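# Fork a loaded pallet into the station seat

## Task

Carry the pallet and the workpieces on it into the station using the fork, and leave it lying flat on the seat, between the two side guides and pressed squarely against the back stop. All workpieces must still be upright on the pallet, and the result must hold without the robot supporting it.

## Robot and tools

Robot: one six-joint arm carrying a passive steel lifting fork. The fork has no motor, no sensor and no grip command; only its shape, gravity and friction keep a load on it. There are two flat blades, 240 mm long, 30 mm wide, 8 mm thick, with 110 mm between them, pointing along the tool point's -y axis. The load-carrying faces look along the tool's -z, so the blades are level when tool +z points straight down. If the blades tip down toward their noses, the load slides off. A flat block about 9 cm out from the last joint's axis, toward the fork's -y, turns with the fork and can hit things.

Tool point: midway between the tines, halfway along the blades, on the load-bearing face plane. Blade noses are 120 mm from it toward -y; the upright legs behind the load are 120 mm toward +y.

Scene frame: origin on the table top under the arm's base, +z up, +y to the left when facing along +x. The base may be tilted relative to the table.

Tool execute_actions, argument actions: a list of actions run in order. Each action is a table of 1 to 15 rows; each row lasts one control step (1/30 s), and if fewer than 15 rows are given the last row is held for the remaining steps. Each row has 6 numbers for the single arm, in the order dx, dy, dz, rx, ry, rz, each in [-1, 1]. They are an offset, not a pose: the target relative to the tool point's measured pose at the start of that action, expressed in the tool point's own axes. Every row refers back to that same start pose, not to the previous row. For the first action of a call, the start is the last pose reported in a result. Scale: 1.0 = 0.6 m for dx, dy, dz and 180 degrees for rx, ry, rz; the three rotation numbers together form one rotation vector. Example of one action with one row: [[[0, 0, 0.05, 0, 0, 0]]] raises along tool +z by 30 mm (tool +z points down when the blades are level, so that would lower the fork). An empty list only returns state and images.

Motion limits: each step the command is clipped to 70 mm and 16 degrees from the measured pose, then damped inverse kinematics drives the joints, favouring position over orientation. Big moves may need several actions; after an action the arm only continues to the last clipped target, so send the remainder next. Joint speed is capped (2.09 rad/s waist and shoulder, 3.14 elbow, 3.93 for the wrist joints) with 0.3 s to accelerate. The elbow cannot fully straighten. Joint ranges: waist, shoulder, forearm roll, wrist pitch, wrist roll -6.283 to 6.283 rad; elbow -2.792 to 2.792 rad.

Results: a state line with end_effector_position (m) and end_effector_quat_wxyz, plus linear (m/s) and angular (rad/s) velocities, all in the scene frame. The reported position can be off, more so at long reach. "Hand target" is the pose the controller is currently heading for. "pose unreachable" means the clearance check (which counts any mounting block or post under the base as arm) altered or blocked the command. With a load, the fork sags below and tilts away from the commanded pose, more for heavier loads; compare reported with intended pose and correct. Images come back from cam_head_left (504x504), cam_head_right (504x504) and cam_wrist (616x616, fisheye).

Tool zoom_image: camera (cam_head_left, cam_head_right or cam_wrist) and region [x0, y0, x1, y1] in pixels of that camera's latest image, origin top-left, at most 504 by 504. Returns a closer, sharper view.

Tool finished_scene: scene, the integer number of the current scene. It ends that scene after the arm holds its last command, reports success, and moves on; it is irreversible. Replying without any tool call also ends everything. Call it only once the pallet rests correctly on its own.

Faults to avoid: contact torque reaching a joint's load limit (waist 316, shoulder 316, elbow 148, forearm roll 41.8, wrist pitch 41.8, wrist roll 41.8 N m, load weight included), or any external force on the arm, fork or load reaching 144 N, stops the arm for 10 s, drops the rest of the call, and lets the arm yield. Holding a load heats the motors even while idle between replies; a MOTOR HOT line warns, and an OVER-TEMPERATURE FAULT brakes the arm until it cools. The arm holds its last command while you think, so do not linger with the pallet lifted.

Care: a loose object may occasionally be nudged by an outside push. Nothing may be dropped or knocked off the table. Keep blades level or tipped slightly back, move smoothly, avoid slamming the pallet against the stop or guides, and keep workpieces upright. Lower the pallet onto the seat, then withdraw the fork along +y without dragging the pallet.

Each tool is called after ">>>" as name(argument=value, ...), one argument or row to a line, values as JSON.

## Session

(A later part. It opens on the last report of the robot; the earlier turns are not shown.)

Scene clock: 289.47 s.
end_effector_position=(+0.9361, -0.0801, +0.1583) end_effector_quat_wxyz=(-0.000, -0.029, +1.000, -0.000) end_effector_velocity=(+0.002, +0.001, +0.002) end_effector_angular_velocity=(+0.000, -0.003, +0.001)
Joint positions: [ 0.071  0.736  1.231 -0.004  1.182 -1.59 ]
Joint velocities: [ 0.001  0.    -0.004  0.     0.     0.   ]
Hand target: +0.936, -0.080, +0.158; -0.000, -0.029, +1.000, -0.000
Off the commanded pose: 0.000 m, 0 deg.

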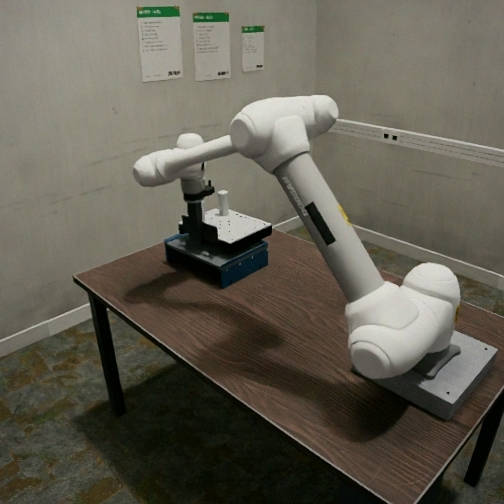

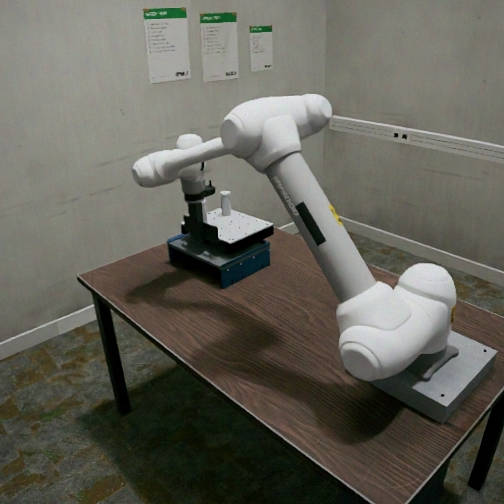

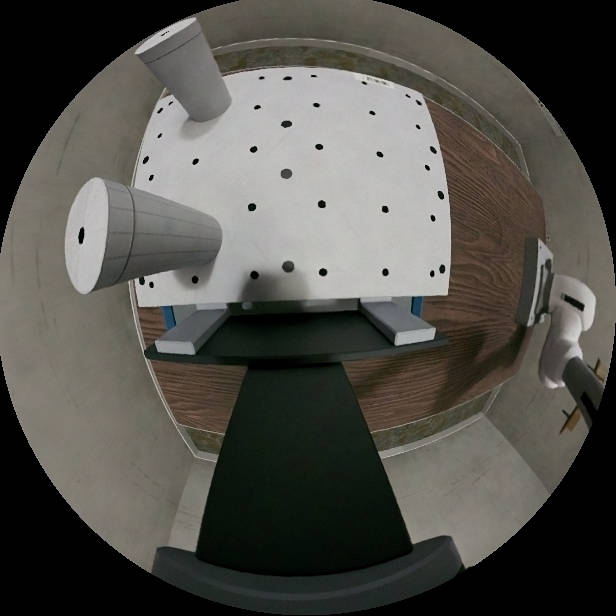

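>>> execute_actions(
  actions=[
    [[-0.001,0.003,0,0,0,-0.001],[-0.001,0.008,0,0,0,-0.001],[-0.002,0.014,0,0,0,-0.002],[-0.002,0.022,0,0,0,-0.002],[-0.002,0.03,0,0,0,-0.003],[-0.003,0.038,0,0,0,-0.003],[-0.003,0.046,0,0,0,-0.004],[-0.003,0.054,0,0,0,-0.004],[-0.003,0.062,0,0,0,-0.0045],[-0.003,0.07,0,0,0,-0.0045],[-0.003,0.078,0,0,0,-0.0045],[-0.003,0.085,0,0,0,-0.0045],[-0.003,0.091,0,0,0,-0.0045],[-0.003,0.096,0,0,0,-0.0045],[-0.003,0.1,0,0,0,-0.0045]],
    [[0,0.003,0.002,0,0,0],[0,0.003,0.004,0,0,0],[0,0.003,0.006,0,0,0],[0,0.003,0.008,0,0,0],[0,0.003,0.010,0,0,0],[0,0.003,0.012,0,0,0],[0,0.003,0.014,0,0,0],[0,0.003,0.016,0,0,0]],
  ],
)

>>> zoom_image(
  camera="cam_head_left",
  region=[155, 190, 295, 295],
)

>>> zoom_image(
  camera="cam_head_right",
  region=[155, 190, 295, 295],
)

Scene clock: 331.73 s.
end_effector_position=(+0.9344, -0.0224, +0.1486) end_effector_quat_wxyz=(-0.000, -0.036, +0.999, -0.000) end_effector_velocity=(+0.000, -0.000, +0.000) end_effector_angular_velocity=(-0.001, -0.001, +0.002)
Joint positions: [ 0.133  0.746  1.231 -0.003  1.171 -1.542]
Joint velocities: [-0.    -0.    -0.    -0.001 -0.    -0.002]
Hand target: +0.934, -0.022, +0.149; -0.000, -0.036, +0.999, -0.000
Off the commanded pose: 0.000 m, 0 deg.

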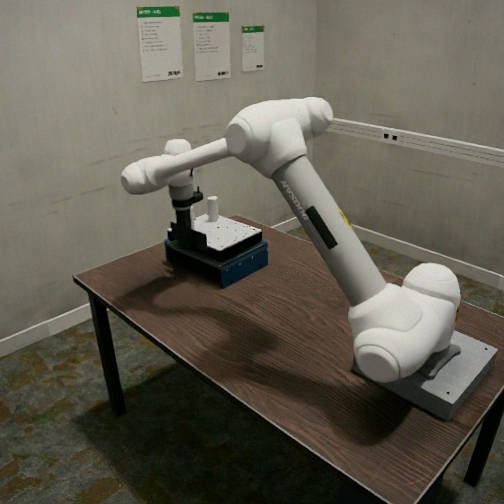

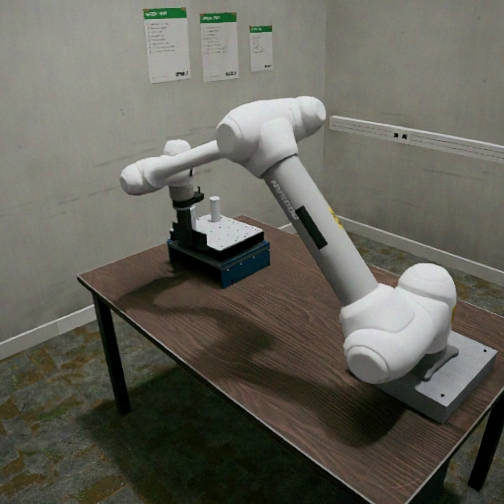

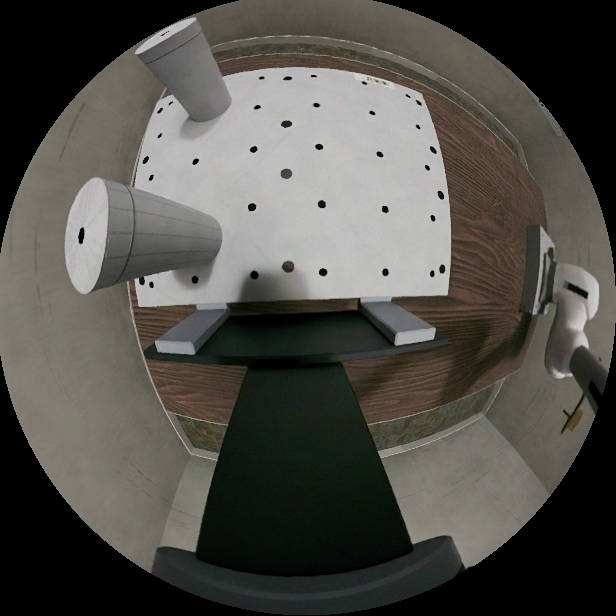

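Region (155, 190, 295, 295) of cam_head_left's 504x504 image, scaled by 3.600, with more detail than that image has; it fills the top 378 rows of this view, and the rest is white.

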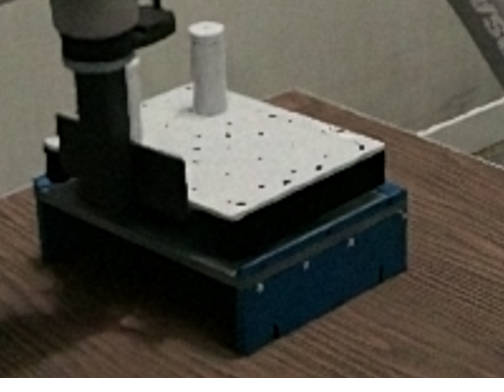

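Region (155, 190, 295, 295) of cam_head_right's 504x504 image, scaled by 3.600, with more detail than that image has; it fills the top 378 rows of this view, and the rest is white.

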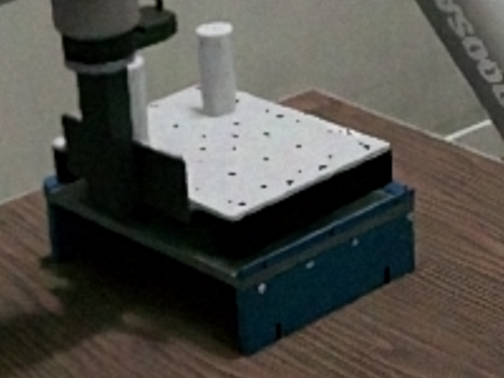

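>>> execute_actions(
  actions=[
    [[0,0,0.002,0,0,0],[0,0,0.004,0,0,0],[0,0,0.006,0,0,0],[0,0,0.008,0,0,0],[0,0,0.010,0,0,0],[0,0,0.012,0,0,0],[0,0,0.014,0,0,0],[0,0,0.016,0,0,0],[0,0,0.018,0,0,0],[0,0,0.020,0,0,0],[0,0,0.022,0,0,0],[0,0,0.024,0,0,0]],
  ],
)

>>> zoom_image(
  camera="cam_head_left",
  region=[155, 190, 295, 295],
)

Scene clock: 338.93 s.
end_effector_position=(+0.9343, -0.0224, +0.1341) end_effector_quat_wxyz=(-0.000, -0.036, +0.999, -0.000) end_effector_velocity=(+0.002, +0.000, +0.000) end_effector_angular_velocity=(+0.001, -0.008, +0.001)
Joint positions: [ 0.132  0.756  1.242 -0.003  1.151 -1.542]
Joint velocities: [ 0.    -0.    -0.    -0.    -0.008 -0.   ]
Hand target: +0.934, -0.022, +0.134; -0.000, -0.036, +0.999, -0.000
Off the commanded pose: 0.000 m, 0 deg.

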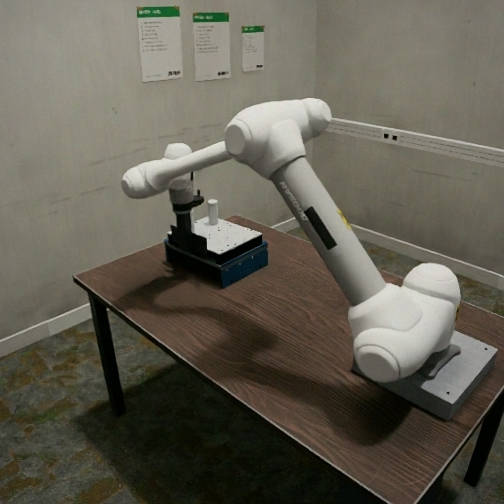

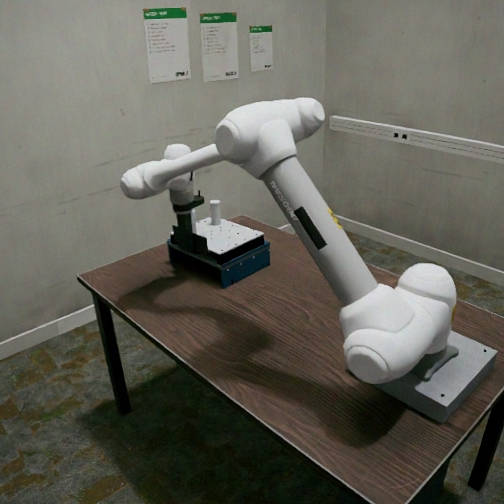

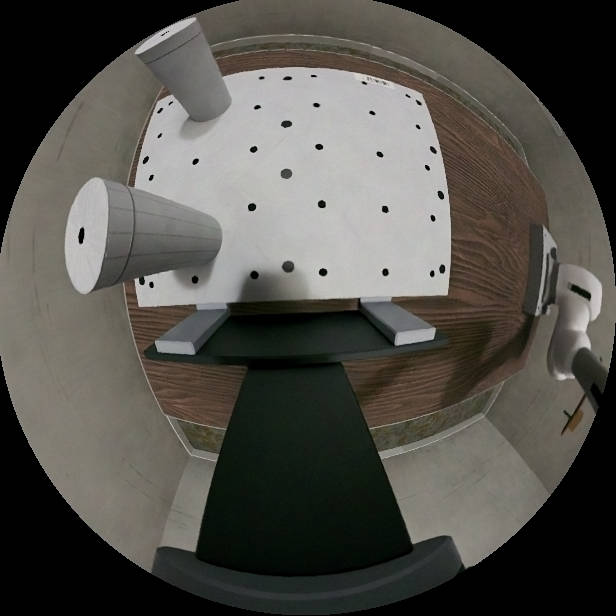

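Region (155, 190, 295, 295) of cam_head_left's 504x504 image, scaled by 3.600, with more detail than that image has; it fills the top 378 rows of this view, and the rest is white.

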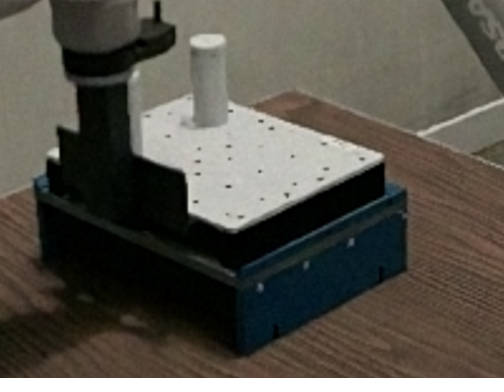

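>>> execute_actions(
  actions=[
    [[0,0,0.002,0,0,0],[0,0,0.003,0,0,0],[0,0,0.005,0,0,0],[0,0,0.006,0,0,0],[0,0,0.008,0,0,0],[0,0,0.009,0,0,0],[0,0,0.011,0,0,0],[0,0,0.012,0,0,0],[0,0,0.014,0,0,0],[0,0,0.015,0,0,0],[0,0,0.017,0,0,0],[0,0,0.018,0,0,0],[0,0,0.02,0,0,0]],
  ],
)

>>> zoom_image(
  camera="cam_head_left",
  region=[155, 190, 295, 295],
)

Scene clock: 344.30 s.
end_effector_position=(+0.9343, -0.0224, +0.1222) end_effector_quat_wxyz=(-0.001, -0.036, +0.999, -0.000) end_effector_velocity=(-0.001, -0.000, -0.007) end_effector_angular_velocity=(-0.000, +0.003, +0.000)
Joint positions: [ 0.132  0.765  1.25  -0.003  1.135 -1.542]
Joint velocities: [-0.     0.006  0.004  0.    -0.007 -0.   ]
Hand target: +0.934, -0.022, +0.122; -0.000, -0.036, +0.999, -0.000
Off the commanded pose: 0.000 m, 0 deg.

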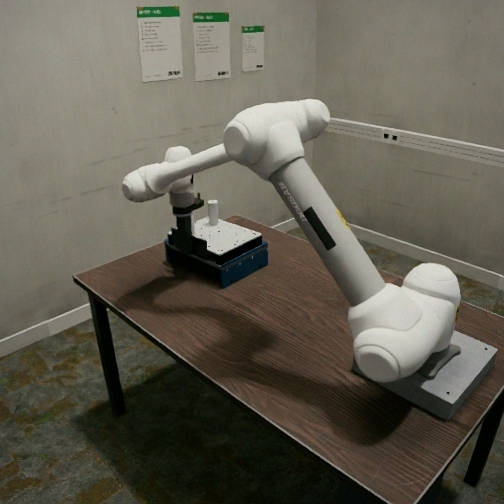

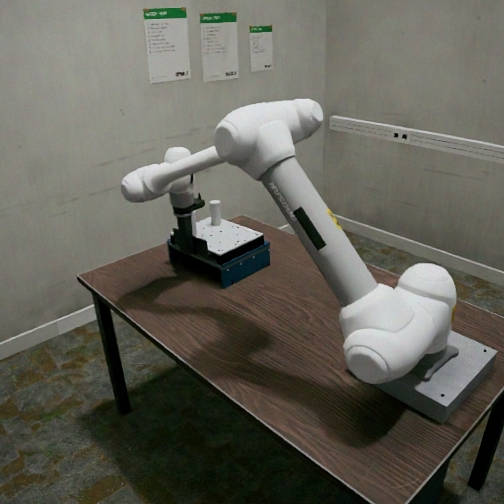

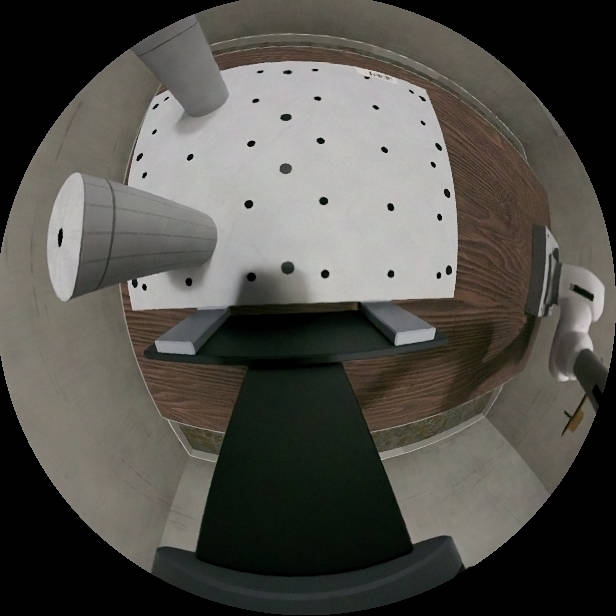

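Region (155, 190, 295, 295) of cam_head_left's 504x504 image, scaled by 3.600, with more detail than that image has; it fills the top 378 rows of this view, and the rest is white.

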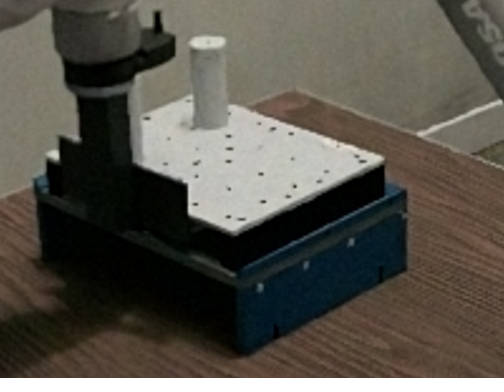

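>>> zoom_image(
  camera="cam_head_left",
  region=[210, 225, 275, 275],
)

>>> zoom_image(
  camera="cam_head_left",
  region=[160, 225, 225, 275],
)

Region (210, 225, 275, 275) of cam_head_left's 504x504 image, scaled by 7.754, with more detail than that image has; it fills the top 388 rows of this view, and the rest is white.

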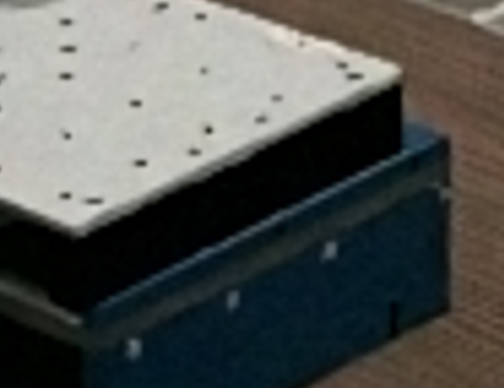

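Region (160, 225, 225, 275) of cam_head_left's 504x504 image, scaled by 7.754, with more detail than that image has; it fills the top 388 rows of this view, and the rest is white.

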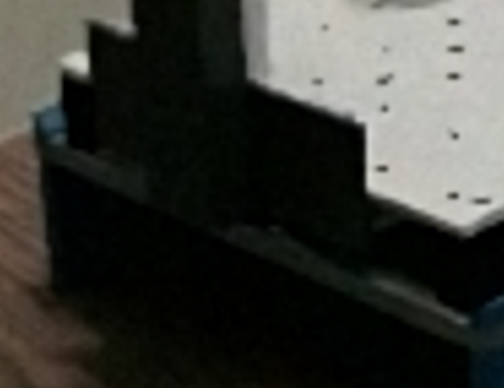

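>>> execute_actions(
  actions=[
    [[0,-0.003,0,0,0,0],[0,-0.006,0,0,0,0],[0,-0.009,0,0,0,0],[0,-0.012,0,0,0,0],[0,-0.015,0,0,0,0],[0,-0.017,0,0,0,0],[0,-0.019,0,0,0,0],[0,-0.021,0,0,0,0],[0,-0.023,0,0,0,0],[0,-0.025,0,0,0,0],[0,-0.027,0,0,0,0],[0,-0.029,0,0,0,0],[0,-0.031,0,0,0,0],[0,-0.033,0,0,0,0],[0,-0.035,0,0,0,0]],
  ],
)

>>> zoom_image(
  camera="cam_head_left",
  region=[210, 225, 275, 275],
)

Scene clock: 387.93 s.
end_effector_position=(+0.9352, -0.0319, +0.1215) end_effector_quat_wxyz=(+0.000, -0.035, +0.999, +0.004) end_effector_velocity=(-0.001, -0.000, -0.000) end_effector_angular_velocity=(-0.000, +0.003, -0.000)
Joint positions: [ 0.12   0.763  1.251  0.005  1.132 -1.556]
Joint velocities: [-0.     0.     0.     0.     0.002 -0.   ]
Hand target: +0.935, -0.032, +0.122; +0.000, -0.035, +0.999, +0.004
Off the commanded pose: 0.011 m, 1 deg.
FORCE FAULT: contact force on the arm reached its limit, and the arm stopped for 10 seconds. The contact can be on any part of the arm, not only on its tool. That time counts as 19 of the actions that you can send in this scene. The arm's remaining commands of this call were not run. The arm holds still and accepts commands again. Move the arm away from the contact; if what it grips holds it there, let go first. Pushing or pulling that hard again can fault the arm again.

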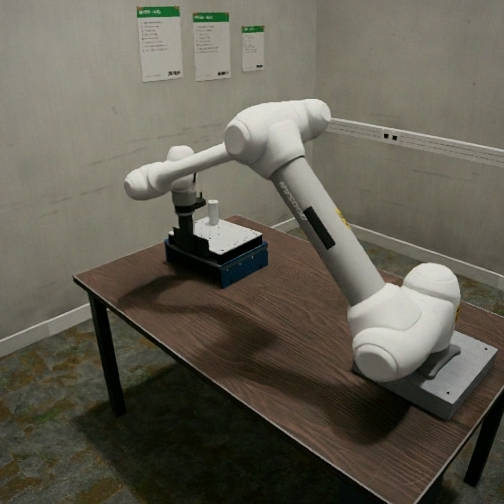

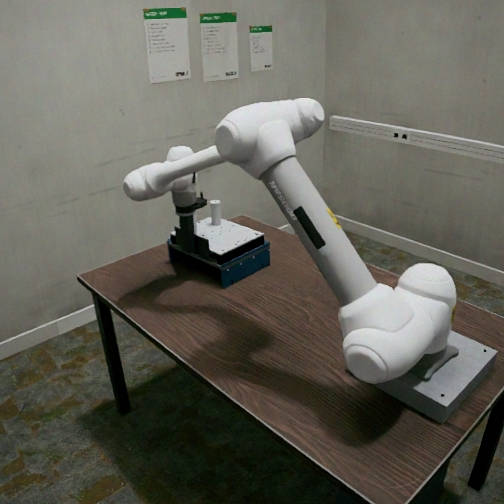

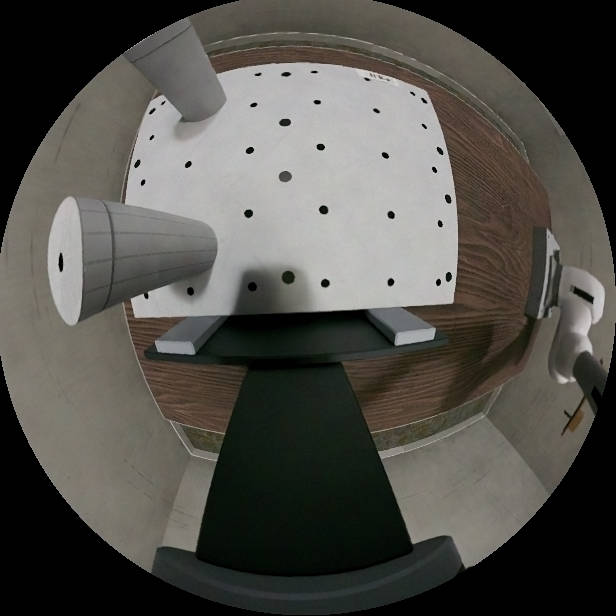

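Region (210, 225, 275, 275) of cam_head_left's 504x504 image, scaled by 7.754, with more detail than that image has; it fills the top 388 rows of this view, and the rest is white.

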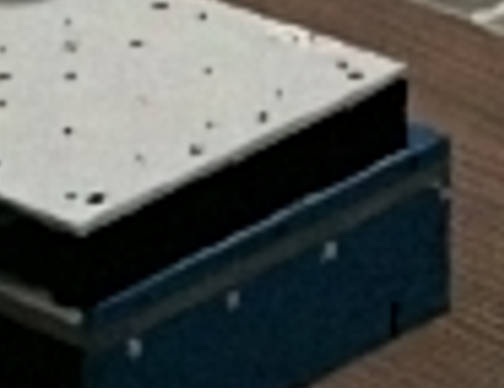

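>>> execute_actions(
  actions=[
    [[0,0.005,0,0.001,0,0],[0,0.01,0,0.002,0,0],[0,0.02,0,0.0025,0,0],[0,0.03,0,0.0025,0,0],[0,0.045,0,0.0025,0,0],[0,0.06,0,0.0025,0,0],[0,0.075,0,0.0025,0,0],[0,0.09,0,0.0025,0,0],[0,0.105,0,0.0025,0,0],[0,0.12,0,0.0025,0,0],[0,0.135,0,0.0025,0,0],[0,0.15,0,0.0025,0,0],[0,0.165,0,0.0025,0,0],[0,0.18,0,0.0025,0,0]],
    [[0,0.22,0,0,0,0]],
  ],
)

>>> zoom_image(
  camera="cam_wrist",
  region=[130, 0, 450, 160],
)

>>> zoom_image(
  camera="cam_head_left",
  region=[155, 190, 295, 295],
)

Scene clock: 397.63 s.
end_effector_position=(+0.9186, +0.1988, +0.1224) end_effector_quat_wxyz=(+0.001, -0.035, +0.999, +0.000) end_effector_velocity=(+0.001, -0.000, +0.001) end_effector_angular_velocity=(-0.001, -0.002, +0.001)
Joint positions: [ 0.363  0.828  1.132 -0.002  1.187 -1.31 ]
Joint velocities: [-0.     0.001 -0.002 -0.002 -0.    -0.   ]
Hand target: +0.919, +0.199, +0.122; +0.001, -0.035, +0.999, -0.000
Off the commanded pose: 0.000 m, 0 deg.

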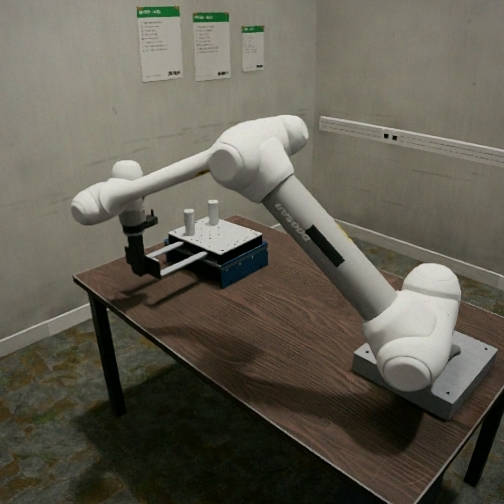

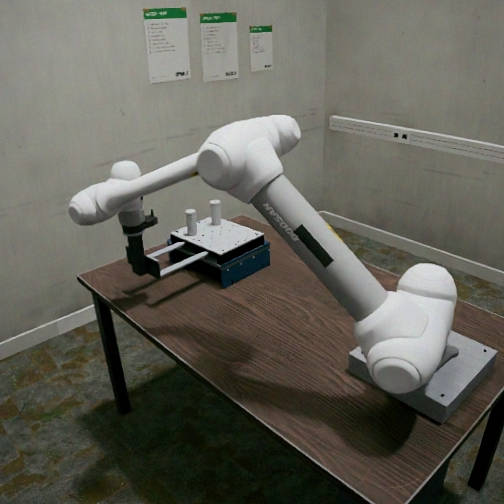

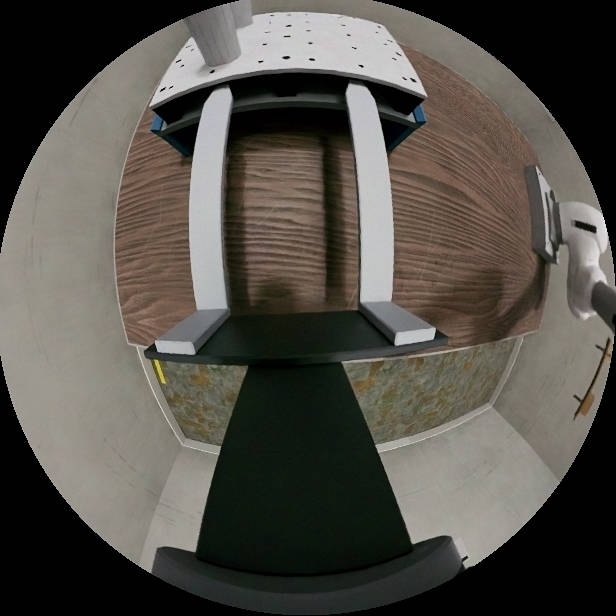

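Region (130, 0, 450, 160) of cam_wrist's 616x616 image, scaled by 1.575, with more detail than that image has.

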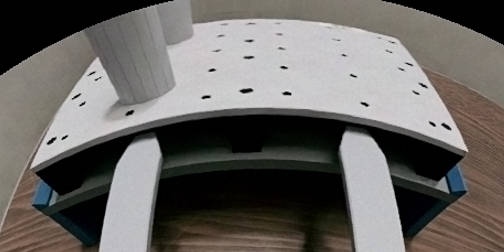

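Region (155, 190, 295, 295) of cam_head_left's 504x504 image, scaled by 3.600, with more detail than that image has; it fills the top 378 rows of this view, and the rest is white.

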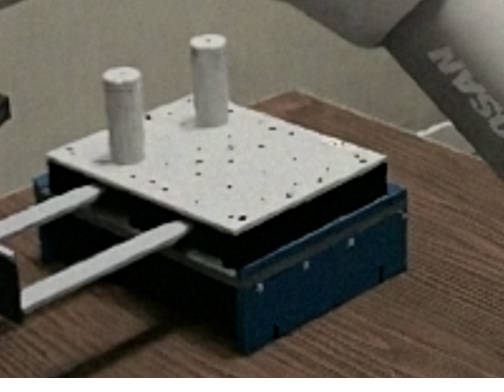

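>>> execute_actions(
  actions=[
    [[0,0.04,0,0,0,0],[0,0.04,0,0,0,0],[0,0.04,-0.02,0,0,0],[0,0.04,-0.05,0,0,0],[0,0.04,-0.1,0,0,0],[0,0.04,-0.2,0,0,0],[0,0.04,-0.3,0,0,0]],
    [[0,-0.3,-0.15,0,0,0]],
    [[0,-0.3,0,0,0,0]],
    [[0,-0.2,0,0,0,0]],
  ],
)

>>> zoom_image(
  camera="cam_wrist",
  region=[170, 180, 410, 340],
)

Scene clock: 404.57 s.
end_effector_position=(+0.9500, -0.2565, +0.3921) end_effector_quat_wxyz=(+0.002, -0.035, +0.999, -0.000) end_effector_velocity=(+0.001, +0.000, +0.000) end_effector_angular_velocity=(+0.000, -0.002, -0.001)
Joint positions: [-0.115  0.678  0.902 -0.004  1.564 -1.789]
Joint velocities: [ 0.     0.001 -0.001  0.001 -0.001  0.001]
Hand target: +0.950, -0.256, +0.392; +0.002, -0.035, +0.999, -0.000
Off the commanded pose: 0.000 m, 0 deg.

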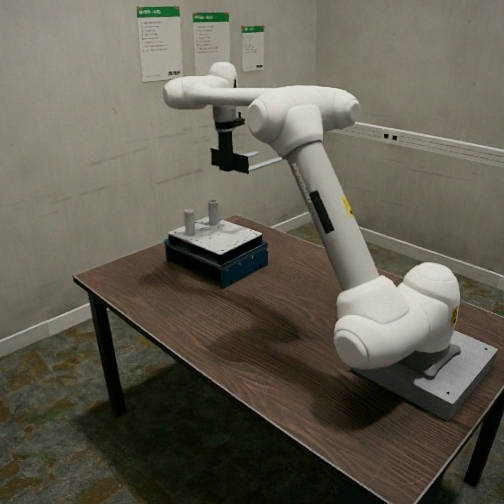

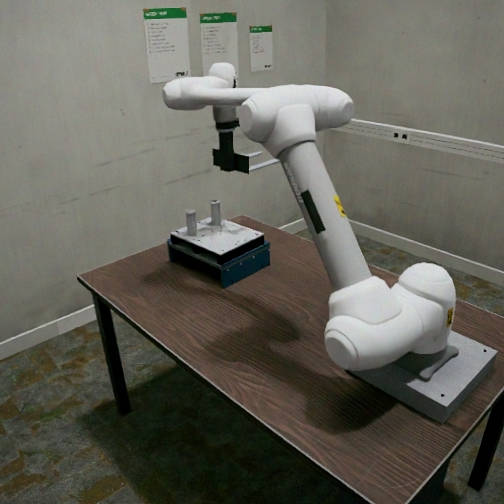

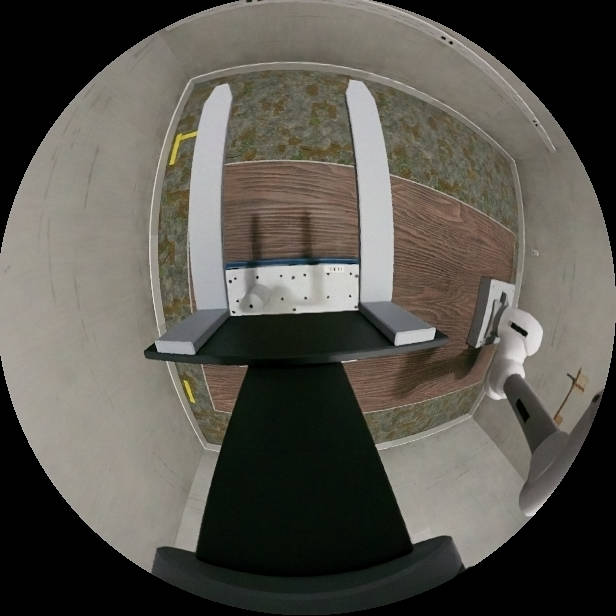

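Region (170, 180, 410, 340) of cam_wrist's 616x616 image, scaled by 2.100, with more detail than that image has.

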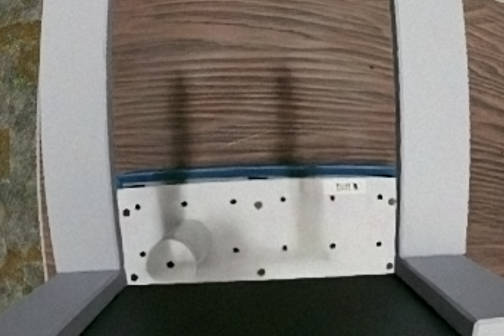

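>>> zoom_image(
  camera="cam_wrist",
  region=[220, 250, 365, 280],
)

Region (220, 250, 365, 280) of cam_wrist's 616x616 image, scaled by 3.476, with more detail than that image has; it fills the top 104 rows of this view, and the rest is white.

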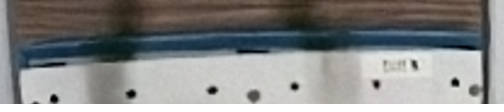

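>>> finished_scene(
  scene=1,
)

The scene is finished: the task was done.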